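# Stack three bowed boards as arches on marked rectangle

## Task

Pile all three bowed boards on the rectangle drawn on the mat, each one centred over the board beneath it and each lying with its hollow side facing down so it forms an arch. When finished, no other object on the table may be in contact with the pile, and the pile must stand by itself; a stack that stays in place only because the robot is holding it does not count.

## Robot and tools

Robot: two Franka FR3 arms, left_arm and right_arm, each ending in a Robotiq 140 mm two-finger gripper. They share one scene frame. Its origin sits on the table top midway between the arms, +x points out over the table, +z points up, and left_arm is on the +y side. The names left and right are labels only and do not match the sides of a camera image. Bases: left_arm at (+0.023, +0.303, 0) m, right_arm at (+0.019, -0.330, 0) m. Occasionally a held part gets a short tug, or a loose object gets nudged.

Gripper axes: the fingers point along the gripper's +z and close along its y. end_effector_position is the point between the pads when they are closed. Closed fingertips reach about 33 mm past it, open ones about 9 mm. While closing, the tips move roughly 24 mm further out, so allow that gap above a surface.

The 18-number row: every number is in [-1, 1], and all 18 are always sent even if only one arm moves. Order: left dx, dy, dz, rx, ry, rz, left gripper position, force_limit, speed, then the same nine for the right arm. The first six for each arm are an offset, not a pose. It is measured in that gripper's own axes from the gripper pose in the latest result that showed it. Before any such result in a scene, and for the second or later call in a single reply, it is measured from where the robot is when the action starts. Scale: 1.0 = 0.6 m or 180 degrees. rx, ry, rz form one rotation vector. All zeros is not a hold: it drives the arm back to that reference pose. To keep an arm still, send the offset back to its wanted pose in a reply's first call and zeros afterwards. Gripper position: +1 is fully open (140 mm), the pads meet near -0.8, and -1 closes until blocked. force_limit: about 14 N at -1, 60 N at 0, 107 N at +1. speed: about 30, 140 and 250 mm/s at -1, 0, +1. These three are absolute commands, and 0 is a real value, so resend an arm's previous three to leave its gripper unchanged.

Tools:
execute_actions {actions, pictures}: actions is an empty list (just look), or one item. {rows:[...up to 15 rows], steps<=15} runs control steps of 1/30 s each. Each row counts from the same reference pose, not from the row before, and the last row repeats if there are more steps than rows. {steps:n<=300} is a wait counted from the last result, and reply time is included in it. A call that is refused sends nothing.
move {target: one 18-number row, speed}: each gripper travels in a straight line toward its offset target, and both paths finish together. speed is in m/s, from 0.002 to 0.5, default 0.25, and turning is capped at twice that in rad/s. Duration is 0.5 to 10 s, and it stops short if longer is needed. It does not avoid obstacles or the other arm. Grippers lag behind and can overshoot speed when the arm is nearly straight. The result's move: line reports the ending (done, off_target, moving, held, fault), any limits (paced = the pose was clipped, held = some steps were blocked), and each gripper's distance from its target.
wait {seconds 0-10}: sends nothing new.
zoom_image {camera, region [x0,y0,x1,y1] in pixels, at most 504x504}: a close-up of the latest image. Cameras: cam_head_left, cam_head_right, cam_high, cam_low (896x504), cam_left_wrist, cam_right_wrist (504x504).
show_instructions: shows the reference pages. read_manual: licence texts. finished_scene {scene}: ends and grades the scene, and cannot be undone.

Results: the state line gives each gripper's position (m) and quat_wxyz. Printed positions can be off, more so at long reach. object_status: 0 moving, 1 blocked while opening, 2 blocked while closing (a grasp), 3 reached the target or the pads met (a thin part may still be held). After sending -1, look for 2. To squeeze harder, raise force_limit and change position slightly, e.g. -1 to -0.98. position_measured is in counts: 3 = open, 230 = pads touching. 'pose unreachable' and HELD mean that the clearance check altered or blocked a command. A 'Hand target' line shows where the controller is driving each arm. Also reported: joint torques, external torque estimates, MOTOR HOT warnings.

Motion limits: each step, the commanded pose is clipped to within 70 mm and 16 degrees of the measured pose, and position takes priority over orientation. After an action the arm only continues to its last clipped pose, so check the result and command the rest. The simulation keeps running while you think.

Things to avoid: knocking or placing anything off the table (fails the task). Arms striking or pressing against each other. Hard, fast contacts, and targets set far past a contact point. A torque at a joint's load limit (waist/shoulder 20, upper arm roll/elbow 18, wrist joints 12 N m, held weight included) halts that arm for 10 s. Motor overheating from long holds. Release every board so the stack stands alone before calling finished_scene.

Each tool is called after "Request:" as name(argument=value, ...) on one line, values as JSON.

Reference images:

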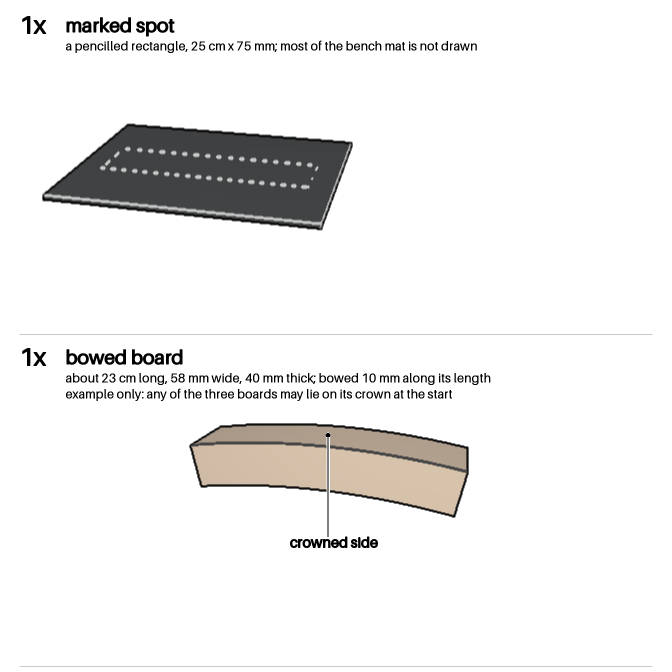

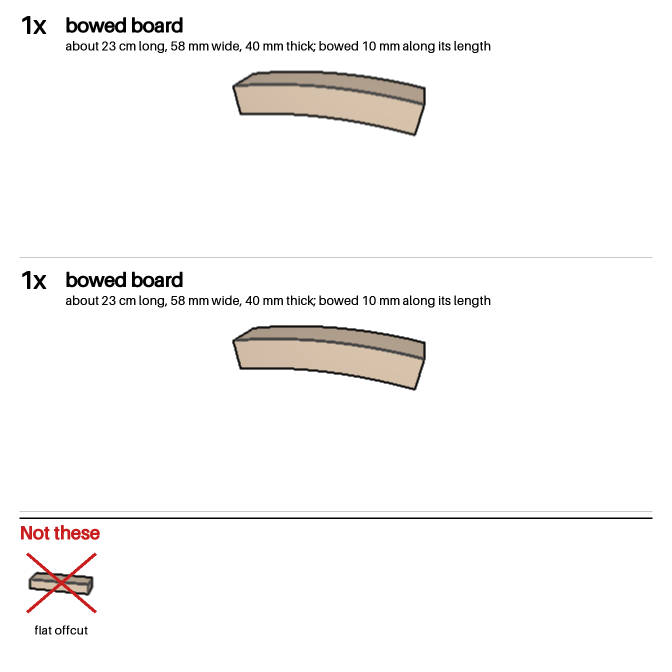

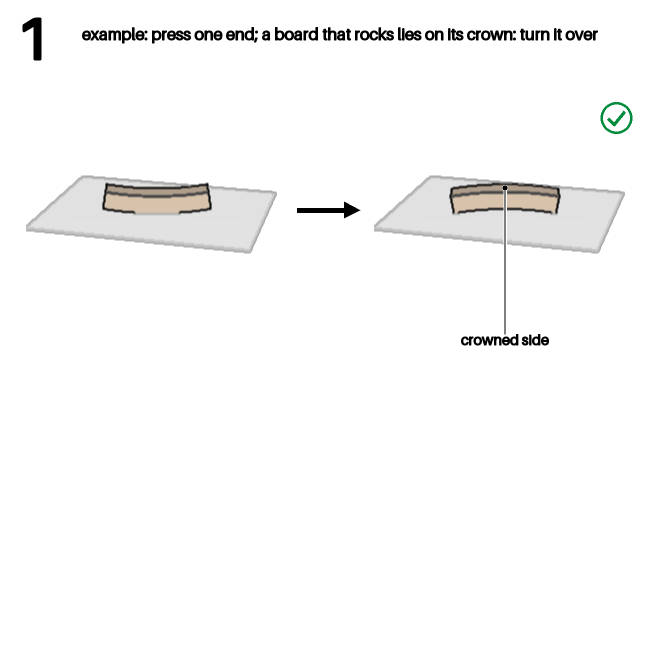

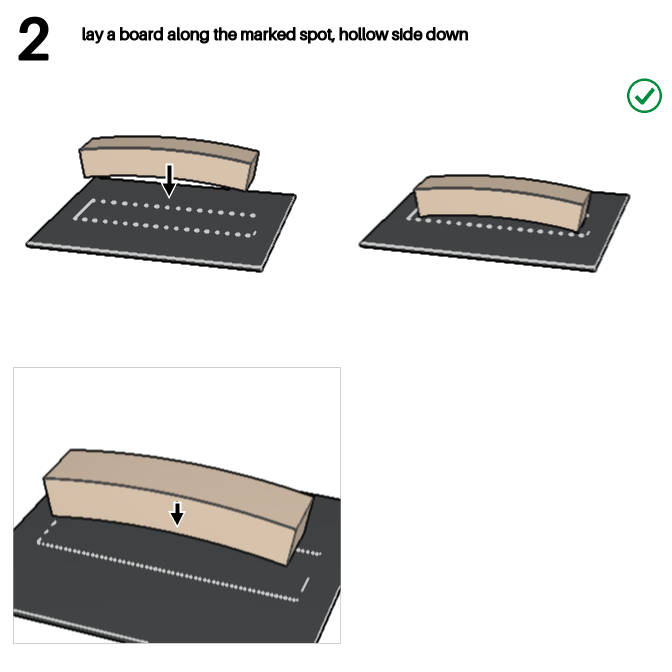

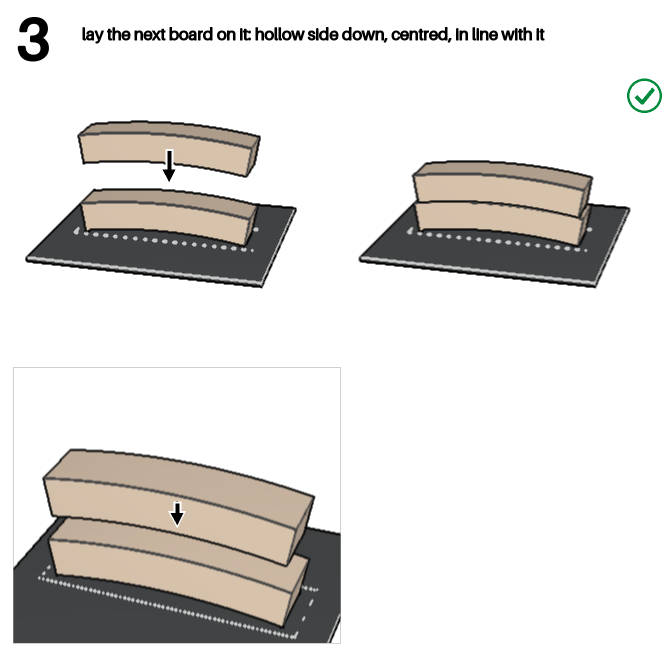

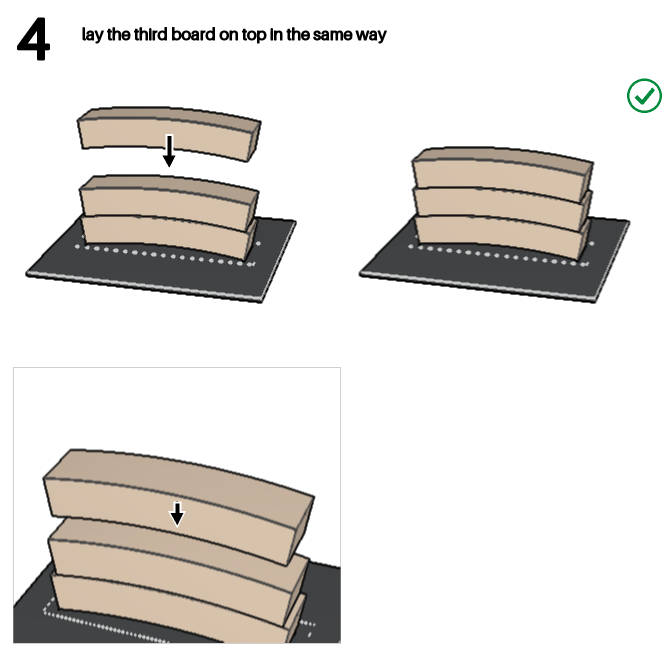

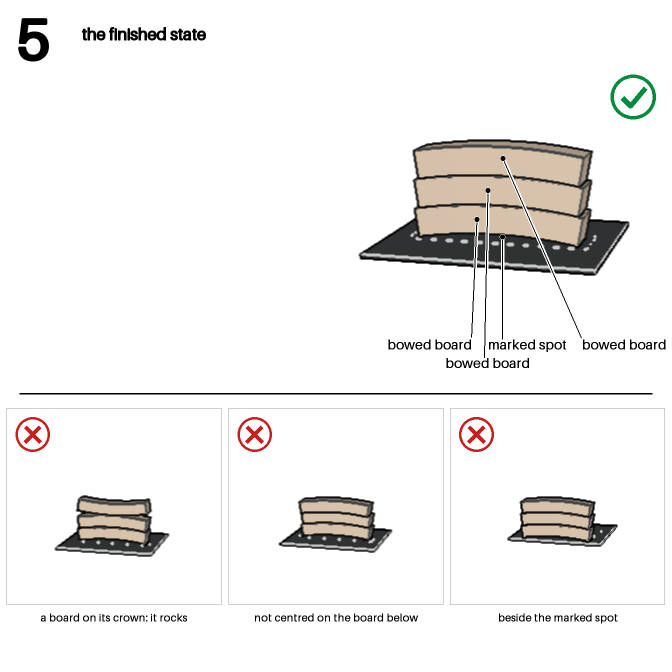

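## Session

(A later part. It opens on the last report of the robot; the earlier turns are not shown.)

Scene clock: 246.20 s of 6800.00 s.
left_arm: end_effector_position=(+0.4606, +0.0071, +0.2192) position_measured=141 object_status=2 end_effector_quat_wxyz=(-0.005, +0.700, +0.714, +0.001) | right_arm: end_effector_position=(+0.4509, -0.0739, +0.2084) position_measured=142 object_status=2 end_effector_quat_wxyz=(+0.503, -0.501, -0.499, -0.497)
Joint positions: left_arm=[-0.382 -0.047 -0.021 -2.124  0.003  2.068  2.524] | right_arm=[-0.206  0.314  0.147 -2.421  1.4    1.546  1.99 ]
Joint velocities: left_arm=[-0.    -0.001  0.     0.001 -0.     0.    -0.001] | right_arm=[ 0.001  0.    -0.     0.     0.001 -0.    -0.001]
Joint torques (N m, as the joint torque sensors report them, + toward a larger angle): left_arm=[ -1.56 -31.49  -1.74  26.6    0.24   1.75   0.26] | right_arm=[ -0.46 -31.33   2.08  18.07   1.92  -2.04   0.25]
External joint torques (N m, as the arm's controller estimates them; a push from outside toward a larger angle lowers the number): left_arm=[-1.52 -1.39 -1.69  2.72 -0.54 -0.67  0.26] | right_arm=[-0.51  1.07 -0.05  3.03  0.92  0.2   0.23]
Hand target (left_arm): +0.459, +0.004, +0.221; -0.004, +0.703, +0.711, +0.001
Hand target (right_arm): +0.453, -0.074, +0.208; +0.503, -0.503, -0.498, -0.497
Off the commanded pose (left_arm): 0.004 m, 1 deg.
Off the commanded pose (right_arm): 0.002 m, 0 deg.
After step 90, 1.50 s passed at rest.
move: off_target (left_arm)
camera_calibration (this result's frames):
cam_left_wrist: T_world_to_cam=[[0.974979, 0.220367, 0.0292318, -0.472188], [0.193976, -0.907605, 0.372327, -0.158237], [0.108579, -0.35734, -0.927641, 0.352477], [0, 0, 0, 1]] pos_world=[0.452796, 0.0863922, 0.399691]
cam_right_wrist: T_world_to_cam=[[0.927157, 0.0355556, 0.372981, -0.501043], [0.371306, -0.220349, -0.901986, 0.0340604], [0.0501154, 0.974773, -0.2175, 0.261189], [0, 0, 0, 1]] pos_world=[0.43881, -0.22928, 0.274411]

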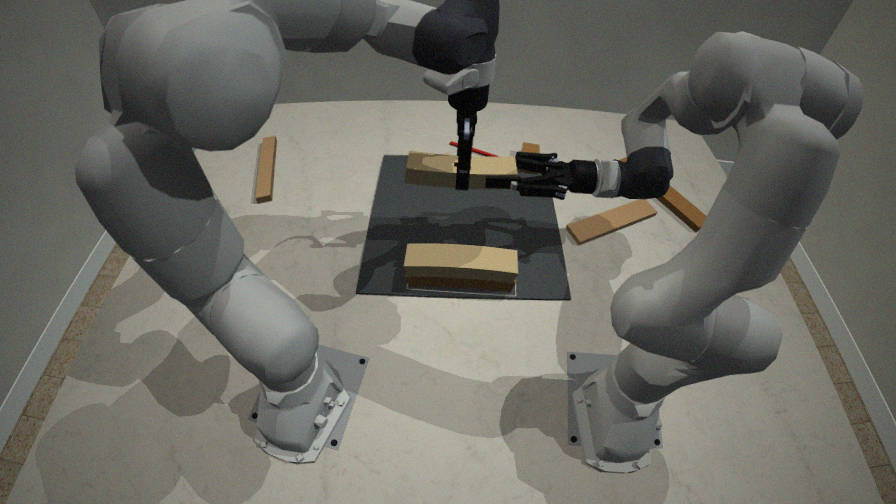

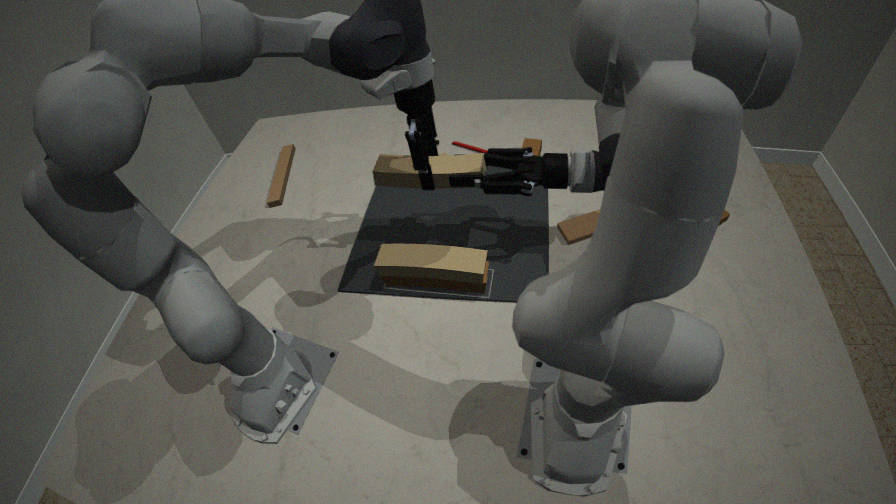

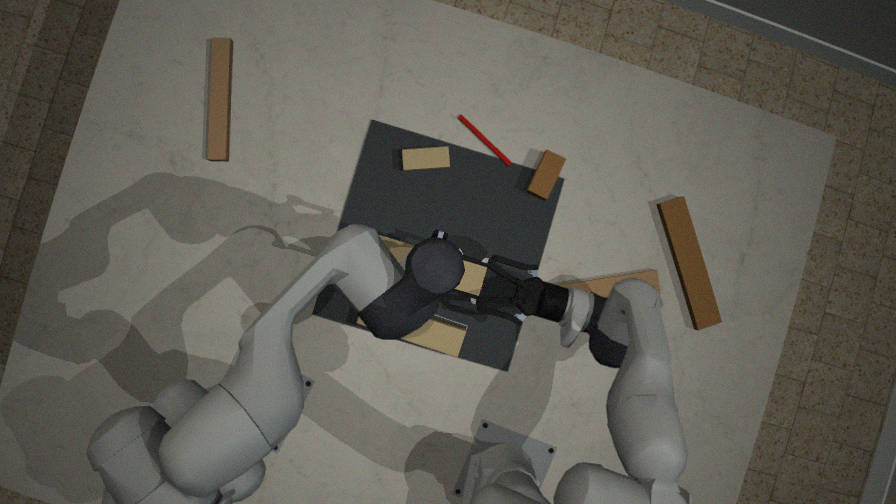

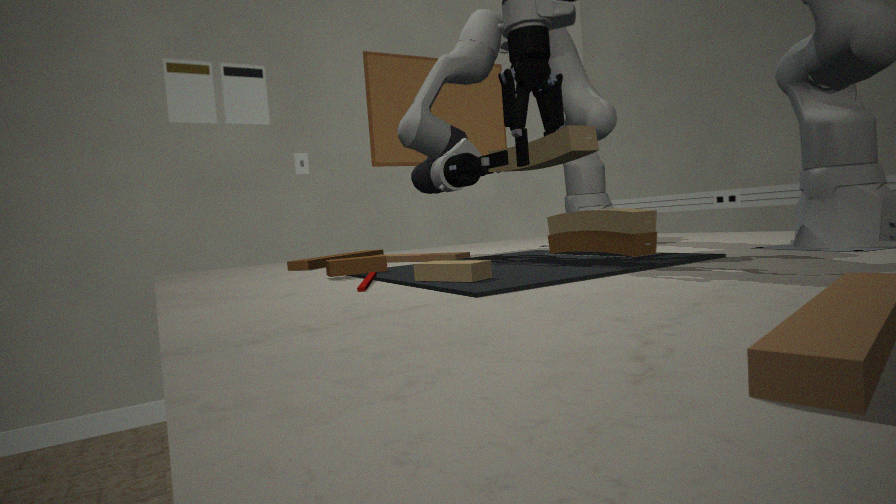

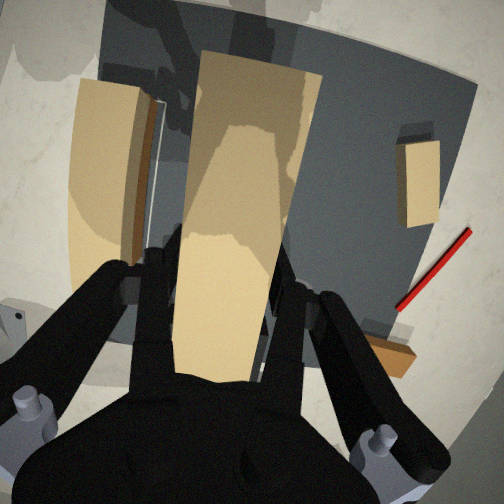

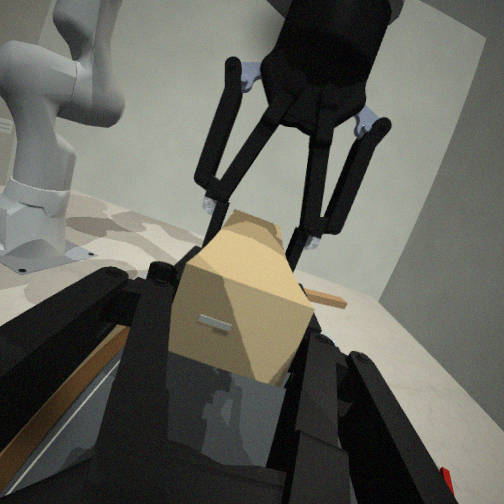

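Request:
execute_actions(actions=[{"rows":[[0,0,0,0,0,0,0.8,0,0,0.004,0,0,0,0,0,-1,0.6,-0.8]]}], pictures=false)

Request:
move(target=[0,0,-0.01,0,0,0,0.8,0,0,0,0,0,0,0,-0.98,-1,0.6,-0.8], speed=0.4)

Request:
move(target=[0,0,0,0,0,0,0.3,0,0,-0.018,0,0,0,-0.014,-0.023,-1,0.6,-0.8], speed=0.1)

Scene clock: 254.03 s of 6800.00 s.
left_arm: end_effector_position=(+0.4606, +0.0071, +0.2192) position_measured=36 object_status=0 end_effector_quat_wxyz=(-0.005, +0.700, +0.714, +0.001) | right_arm: end_effector_position=(+0.4516, -0.0744, +0.2079) position_measured=142 object_status=2 end_effector_quat_wxyz=(+0.501, -0.502, -0.500, -0.496)
Joint positions: left_arm=[-0.382 -0.047 -0.021 -2.124  0.003  2.068  2.523] | right_arm=[-0.206  0.312  0.147 -2.422  1.4    1.55   1.991]
Joint velocities: left_arm=[ 0.001 -0.     0.    -0.    -0.    -0.    -0.   ] | right_arm=[ 0.001 -0.002  0.     0.    -0.001  0.002  0.   ]
Joint torques (N m, as the joint torque sensors report them, + toward a larger angle): left_arm=[  0.05 -29.93   0.06  25.09   0.63   2.18   0.08] | right_arm=[ -0.51 -34.11   2.34  15.69   1.13  -3.21   0.26]
External joint torques (N m, as the arm's controller estimates them; a push from outside toward a larger angle lowers the number): left_arm=[-0.03 -0.21  0.    1.48 -0.14 -0.2   0.08] | right_arm=[-0.57 -1.56  0.21  0.44  0.11 -0.97  0.24]
Hand target (left_arm): +0.461, +0.007, +0.219; -0.005, +0.700, +0.714, +0.001
Hand target (right_arm): +0.451, -0.074, +0.211; +0.503, -0.501, -0.499, -0.497
Off the commanded pose (left_arm): 0.000 m, 0 deg.
Off the commanded pose (right_arm): 0.003 m, 0 deg.
Steps of this call (steps 1 to 90: nothing new was sent; then 4.33 s passed at rest; steps 91 to 105: all 15 steps of this action). Readings (end_effector_position | what the end effector reports):
91: left_arm (+0.4606, +0.0071, +0.2192) | right_arm (+0.4508, -0.0739, +0.2085) | left_arm position_measured=141 object_status=0 | right_arm position_measured=142 object_status=2
92: left_arm (+0.4606, +0.0072, +0.2191) | right_arm (+0.4510, -0.0740, +0.2086) | left_arm position_measured=141 object_status=0 | right_arm position_measured=142 object_status=2
94: left_arm (+0.4606, +0.0072, +0.2191) | right_arm (+0.4512, -0.0742, +0.2085) | left_arm position_measured=120 object_status=0 | right_arm position_measured=142 object_status=2
98: left_arm (+0.4606, +0.0071, +0.2191) | right_arm (+0.4515, -0.0743, +0.2082) | left_arm position_measured=90 object_status=0 | right_arm position_measured=142 object_status=2
105: the state above

Scene clock: 259.47 s of 6800.00 s.
left_arm: end_effector_position=(+0.4610, +0.0068, +0.2242) position_measured=28 object_status=3 end_effector_quat_wxyz=(-0.004, +0.700, +0.714, +0.001) | right_arm: end_effector_position=(+0.4524, -0.0764, +0.2034) position_measured=142 object_status=2 end_effector_quat_wxyz=(-0.474, +0.485, -0.525, -0.515)
Joint positions: left_arm=[-0.382 -0.051 -0.021 -2.116  0.003  2.057  2.523] | right_arm=[-0.325  0.319  0.265 -2.422  1.375  1.596 -1.07 ]
Joint velocities: left_arm=[-0.     0.     0.     0.    -0.    -0.001 -0.   ] | right_arm=[ 0.001  0.001  0.     0.001 -0.001 -0.    -0.03 ]
Joint torques (N m, as the joint torque sensors report them, + toward a larger angle): left_arm=[  0.01 -30.93  -0.16  26.02   0.57   1.63   0.12] | right_arm=[ -0.68 -30.91   4.89  15.75   2.34  -4.09  -0.21]
External joint torques (N m, as the arm's controller estimates them; a push from outside toward a larger angle lowers the number): left_arm=[-0.04 -1.03 -0.2   2.15 -0.21 -0.77  0.12] | right_arm=[-0.76  0.73  1.74  0.55  1.39 -1.91 -0.19]
Hand target (left_arm): +0.461, +0.007, +0.225; -0.005, +0.700, +0.714, +0.001
Hand target (right_arm): +0.452, -0.074, +0.208; +0.480, -0.484, +0.518, +0.517
Off the commanded pose (left_arm): 0.001 m, 0 deg.
Off the commanded pose (right_arm): 0.005 m, 1 deg.
move: off_target (right_arm); limits=paced
camera_calibration (this result's frames):
cam_left_wrist: T_world_to_cam=[[0.974921, 0.220517, 0.0300224, -0.472847], [0.193759, -0.907396, 0.372948, -0.160425], [0.109484, -0.357778, -0.927366, 0.356464], [0, 0, 0, 1]] pos_world=[0.453045, 0.0862363, 0.404599]
cam_right_wrist: T_world_to_cam=[[-0.952057, 0.0231741, -0.305041, 0.486635], [-0.303216, -0.203754, 0.930884, -0.0379782], [-0.0405807, 0.978748, 0.201012, 0.218679], [0, 0, 0, 1]] pos_world=[0.460663, -0.233047, 0.13984]

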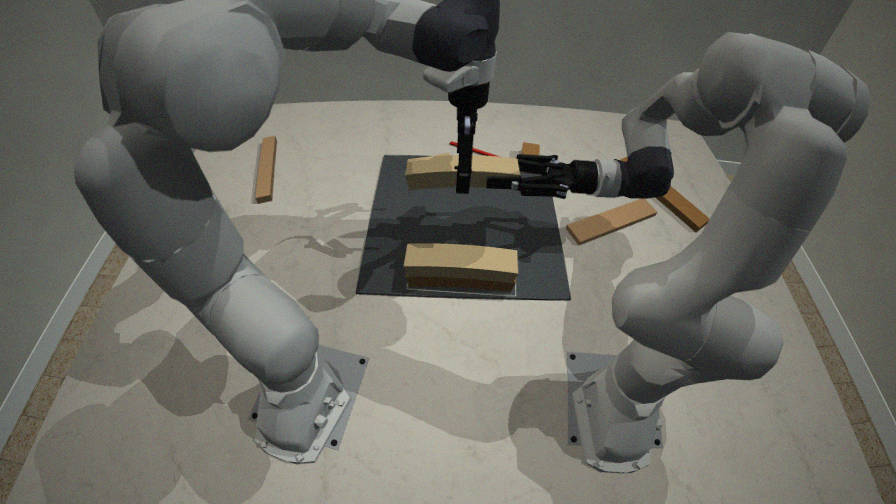

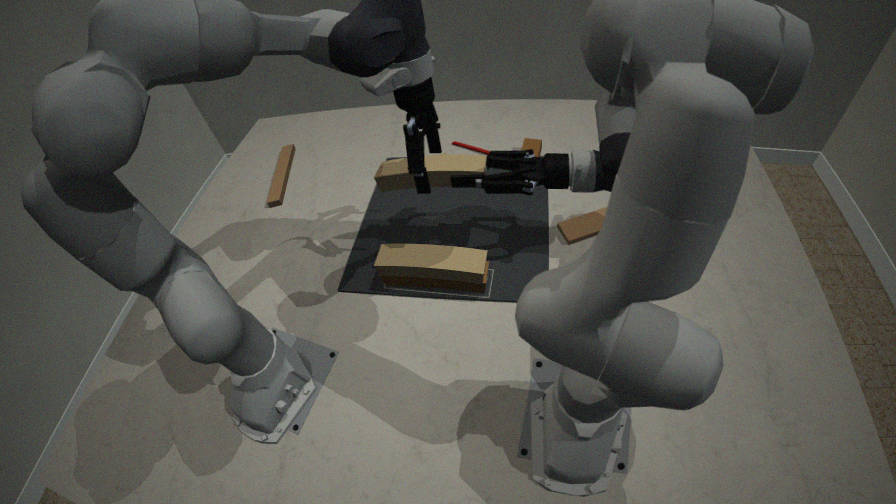

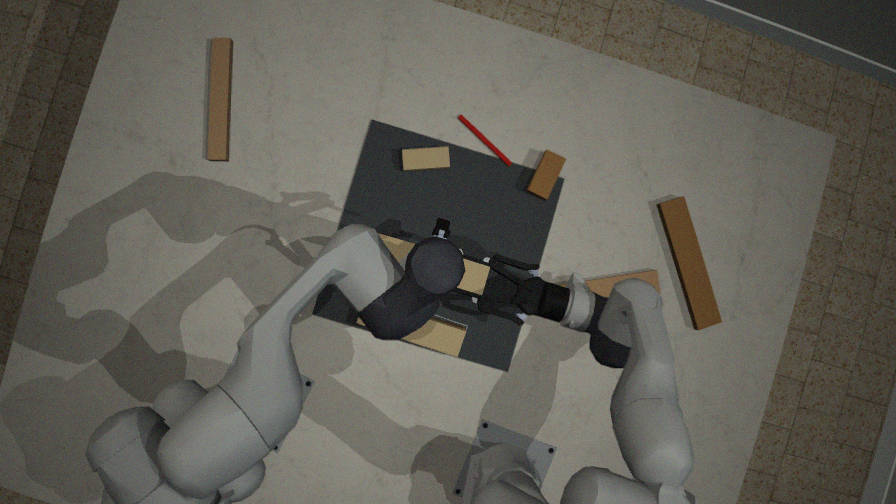

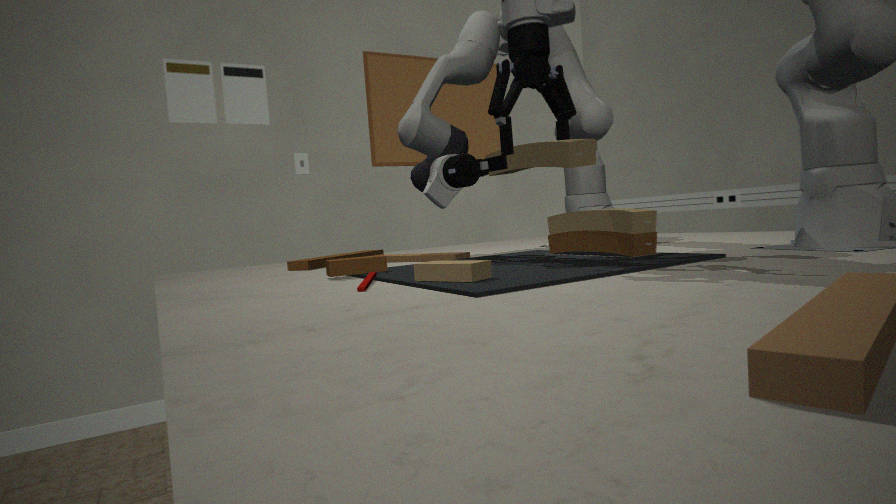

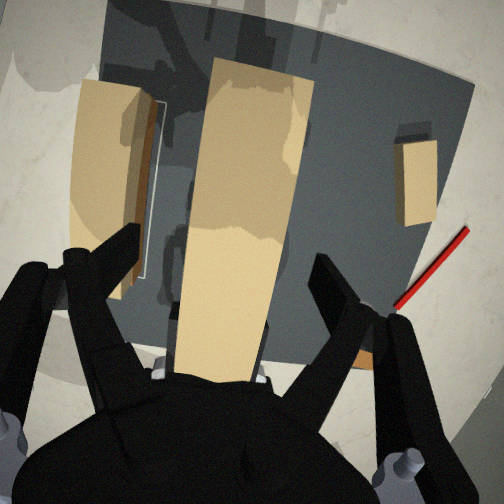

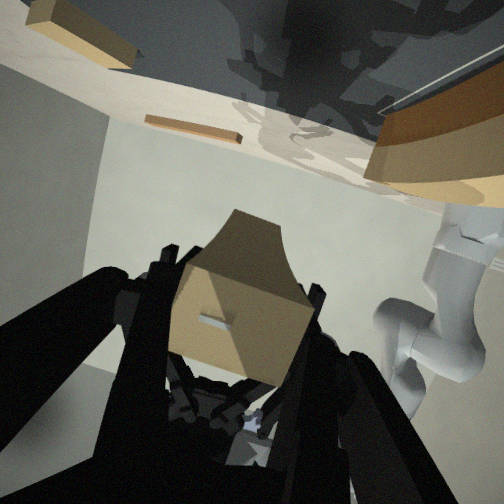

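Scene clock: 260.40 s of 6800.00 s.
left_arm: end_effector_position=(+0.4610, +0.0069, +0.2242) position_measured=91 object_status=3 end_effector_quat_wxyz=(-0.004, +0.700, +0.714, +0.001) | right_arm: end_effector_position=(+0.4521, -0.0777, +0.2085) position_measured=142 object_status=2 end_effector_quat_wxyz=(-0.496, +0.491, -0.505, -0.508)
Joint positions: left_arm=[-0.382 -0.051 -0.021 -2.116  0.003  2.057  2.523] | right_arm=[-0.338  0.33   0.27  -2.421  1.379  1.572 -1.134]
Joint velocities: left_arm=[ 0.    -0.001  0.001  0.001  0.     0.    -0.   ] | right_arm=[-0.001  0.     0.001 -0.     0.001 -0.005 -0.029]
Joint torques (N m, as the joint torque sensors report them, + toward a larger angle): left_arm=[  0.38 -30.15   0.03  25.35   0.68   2.17   0.09] | right_arm=[ -1.59 -31.4    4.79  19.13   2.31  -4.27  -0.21]
External joint torques (N m, as the arm's controller estimates them; a push from outside toward a larger angle lowers the number): left_arm=[ 0.27 -0.38 -0.05  1.58 -0.1  -0.22  0.09] | right_arm=[-1.56  0.21  1.6   4.26  1.37 -2.01 -0.18]
Hand target (left_arm): +0.461, +0.007, +0.224; -0.004, +0.700, +0.714, +0.001
Hand target (right_arm): +0.453, -0.076, +0.214; +0.504, -0.492, +0.497, +0.508
Off the commanded pose (left_arm): 0.000 m, 0 deg.
Off the commanded pose (right_arm): 0.006 m, 1 deg.
move: off_target (right_arm)
camera_calibration (this result's frames):
cam_left_wrist: T_world_to_cam=[[0.974922, 0.220516, 0.03, -0.472833], [0.193769, -0.907403, 0.372926, -0.160411], [0.109458, -0.357761, -0.927376, 0.356467], [0, 0, 0, 1]] pos_world=[0.45304, 0.0862401, 0.404585]
cam_right_wrist: T_world_to_cam=[[-0.933645, 0.0364352, -0.356342, 0.49129], [-0.354851, -0.229802, 0.90624, -0.0166177], [-0.0488692, 0.972555, 0.227483, 0.216616], [0, 0, 0, 1]] pos_world=[0.463379, -0.23239, 0.14085]

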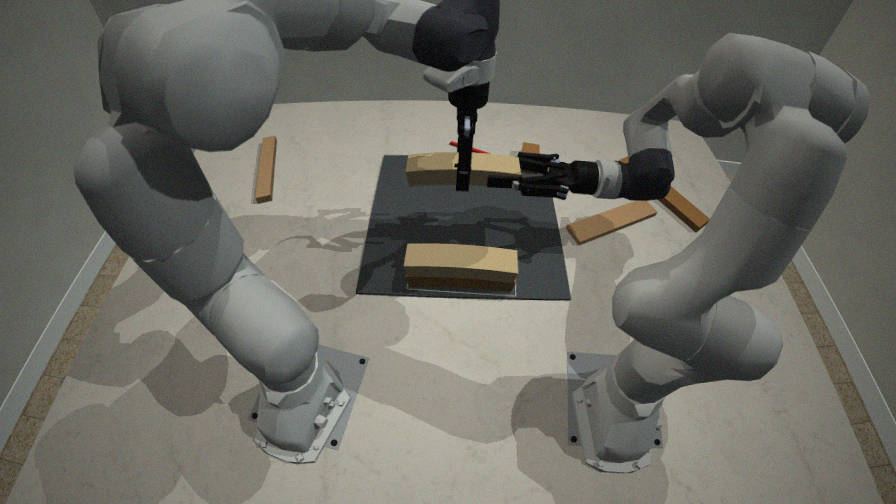

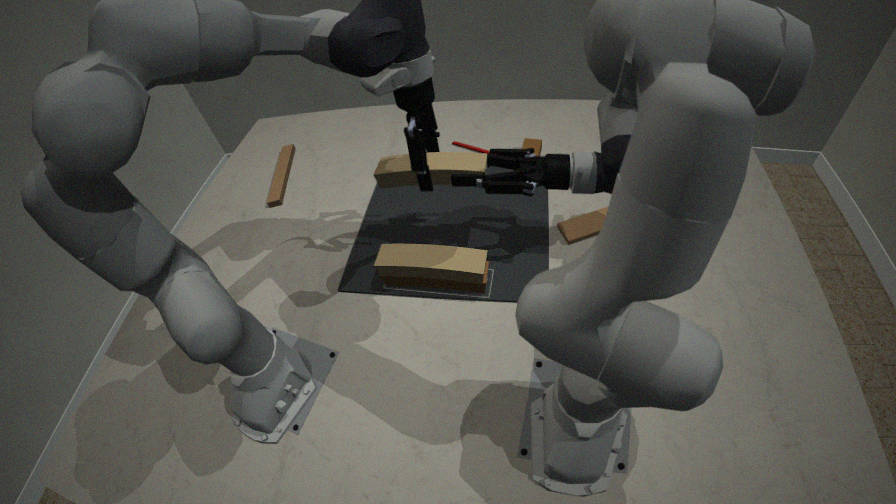

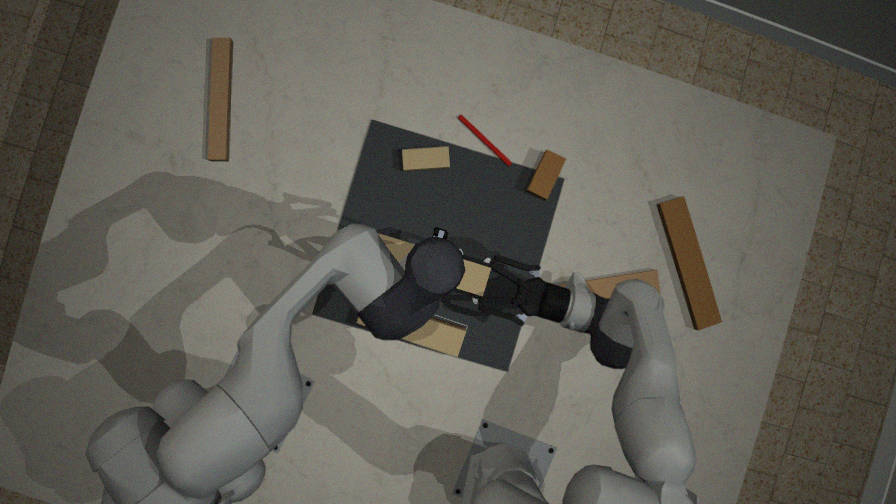

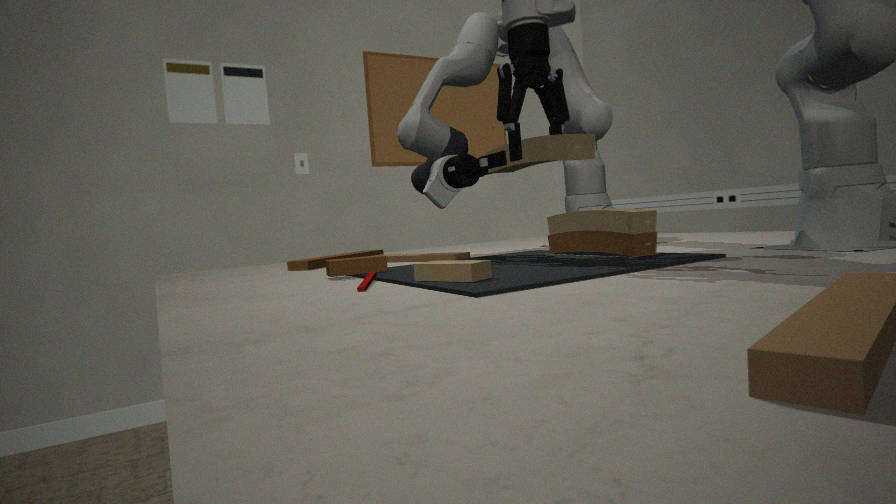

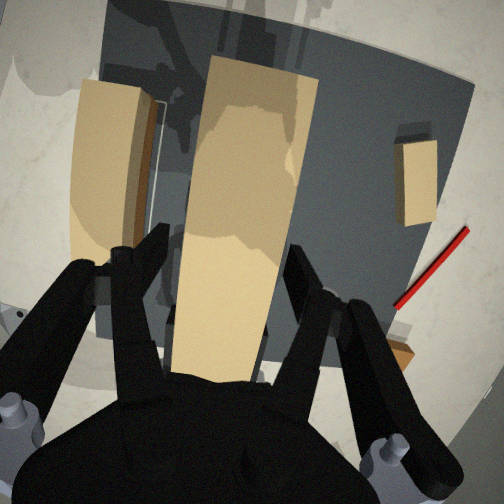

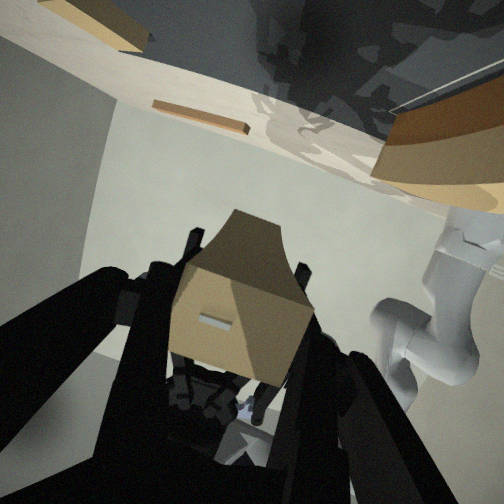

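Request:
move(target=[0,0.004,0,0,0,0.008,-1,0,-0.9,-0.009,0,0.002,0,-0.012,-0.005,-1,0.6,-0.8])

Scene clock: 266.23 s of 6800.00 s.
left_arm: end_effector_position=(+0.4627, +0.0057, +0.2247) position_measured=140 object_status=2 end_effector_quat_wxyz=(-0.004, +0.705, +0.709, +0.001) | right_arm: end_effector_position=(+0.4517, -0.0784, +0.2077) position_measured=142 object_status=2 end_effector_quat_wxyz=(+0.505, -0.486, +0.498, +0.510)
Joint positions: left_arm=[-0.382 -0.047 -0.021 -2.11   0.003  2.057  2.539] | right_arm=[-0.346  0.35   0.271 -2.419  1.383  1.559 -1.159]
Joint velocities: left_arm=[-0.001 -0.    -0.     0.002  0.    -0.    -0.001] | right_arm=[-0.002  0.001  0.002  0.001 -0.     0.     0.002]
Joint torques (N m, as the joint torque sensors report them, + toward a larger angle): left_arm=[  0.87 -29.45   0.99  25.82   0.84   2.07   0.67] | right_arm=[ -1.13 -31.91   5.55  18.33   2.07  -4.78  -0.14]
External joint torques (N m, as the arm's controller estimates them; a push from outside toward a larger angle lowers the number): left_arm=[ 0.89  0.54  1.02  1.98  0.07 -0.33  0.67] | right_arm=[-1.12  0.02  2.11  3.73  1.15 -2.46 -0.12]
Hand target (left_arm): +0.463, +0.007, +0.224; -0.004, +0.709, +0.705, +0.001
Hand target (right_arm): +0.452, -0.077, +0.214; +0.510, -0.485, +0.491, +0.513
Off the commanded pose (left_arm): 0.001 m, 1 deg.
Off the commanded pose (right_arm): 0.007 m, 1 deg.
After step 90, 1.87 s passed at rest.
move: off_target (right_arm)
camera_calibration (this result's frames):
cam_left_wrist: T_world_to_cam=[[0.978248, 0.205175, 0.0305648, -0.475781], [0.179156, -0.909919, 0.3741, -0.155443], [0.104568, -0.360487, -0.926884, 0.358482], [0, 0, 0, 1]] pos_world=[0.455794, 0.0854059, 0.404965]
cam_right_wrist: T_world_to_cam=[[-0.930328, 0.0488743, -0.363456, 0.491663], [-0.363815, -0.247675, 0.89794, -0.0118124], [-0.0461328, 0.96761, 0.2482, 0.211565], [0, 0, 0, 1]] pos_world=[0.46287, -0.231668, 0.136794]

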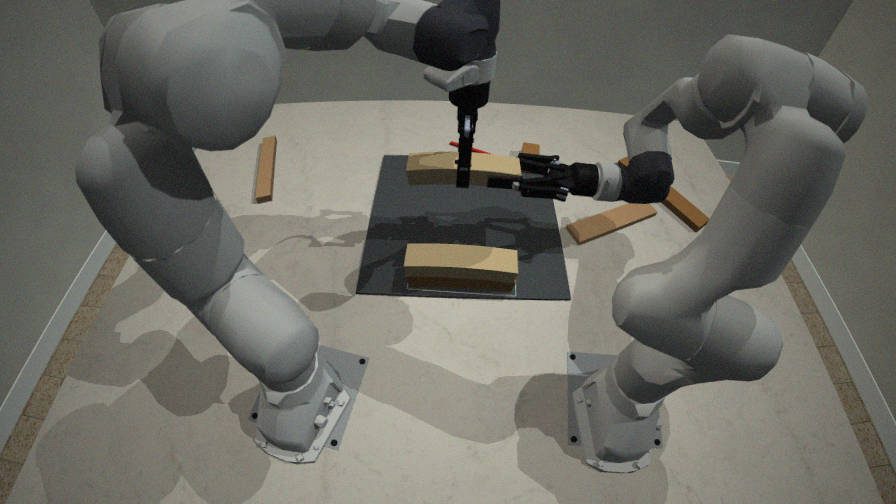

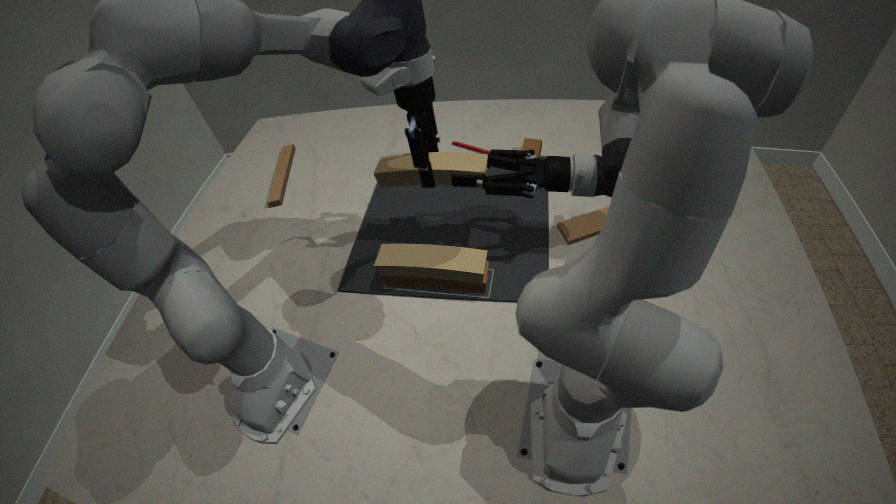

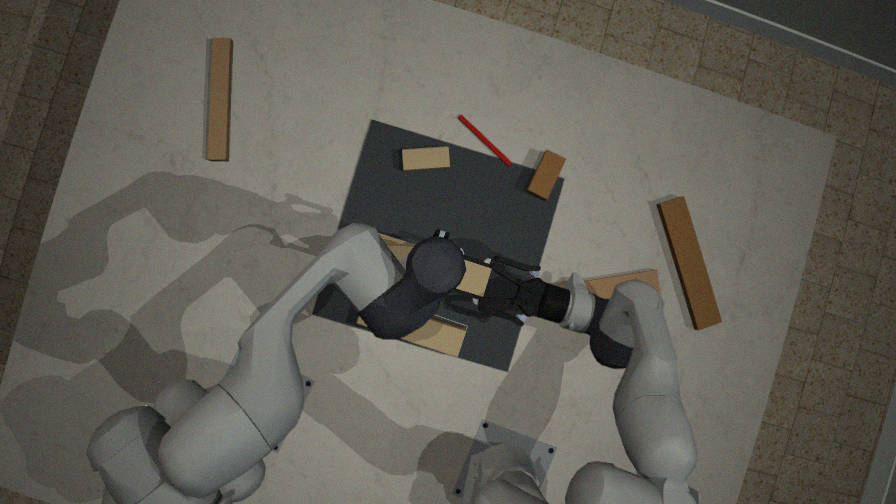

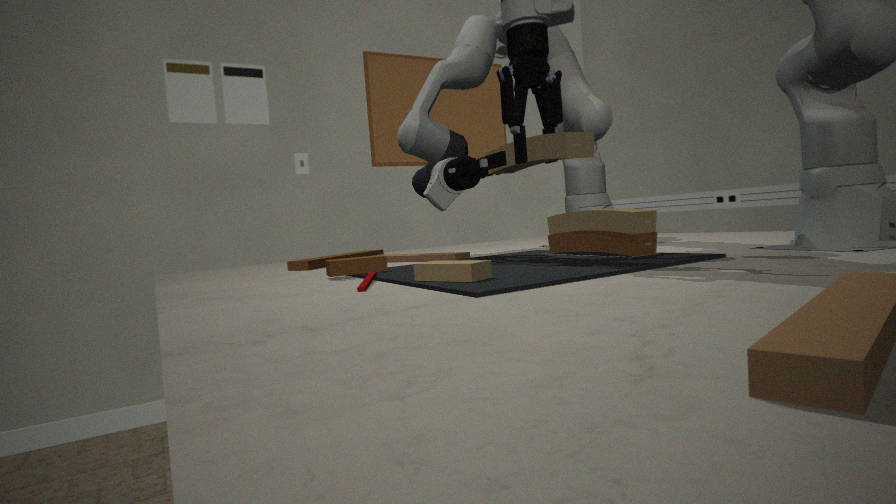

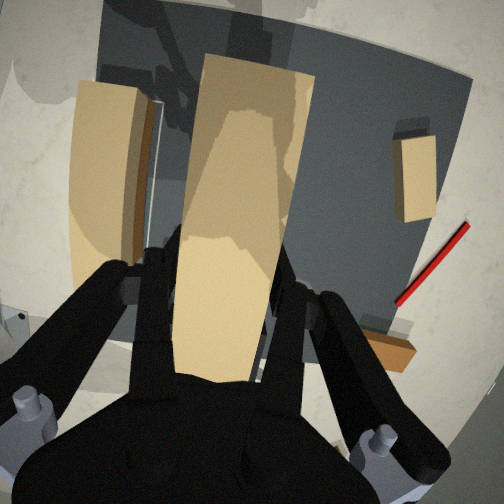

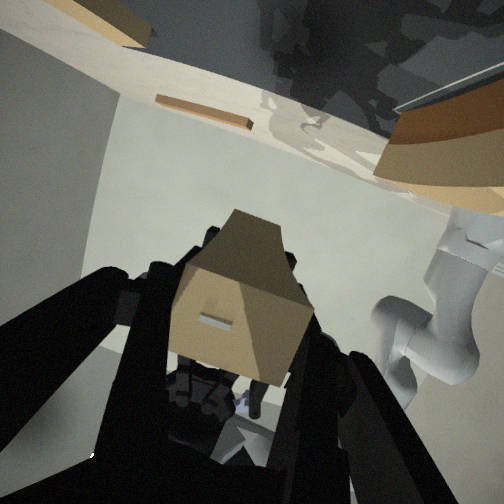

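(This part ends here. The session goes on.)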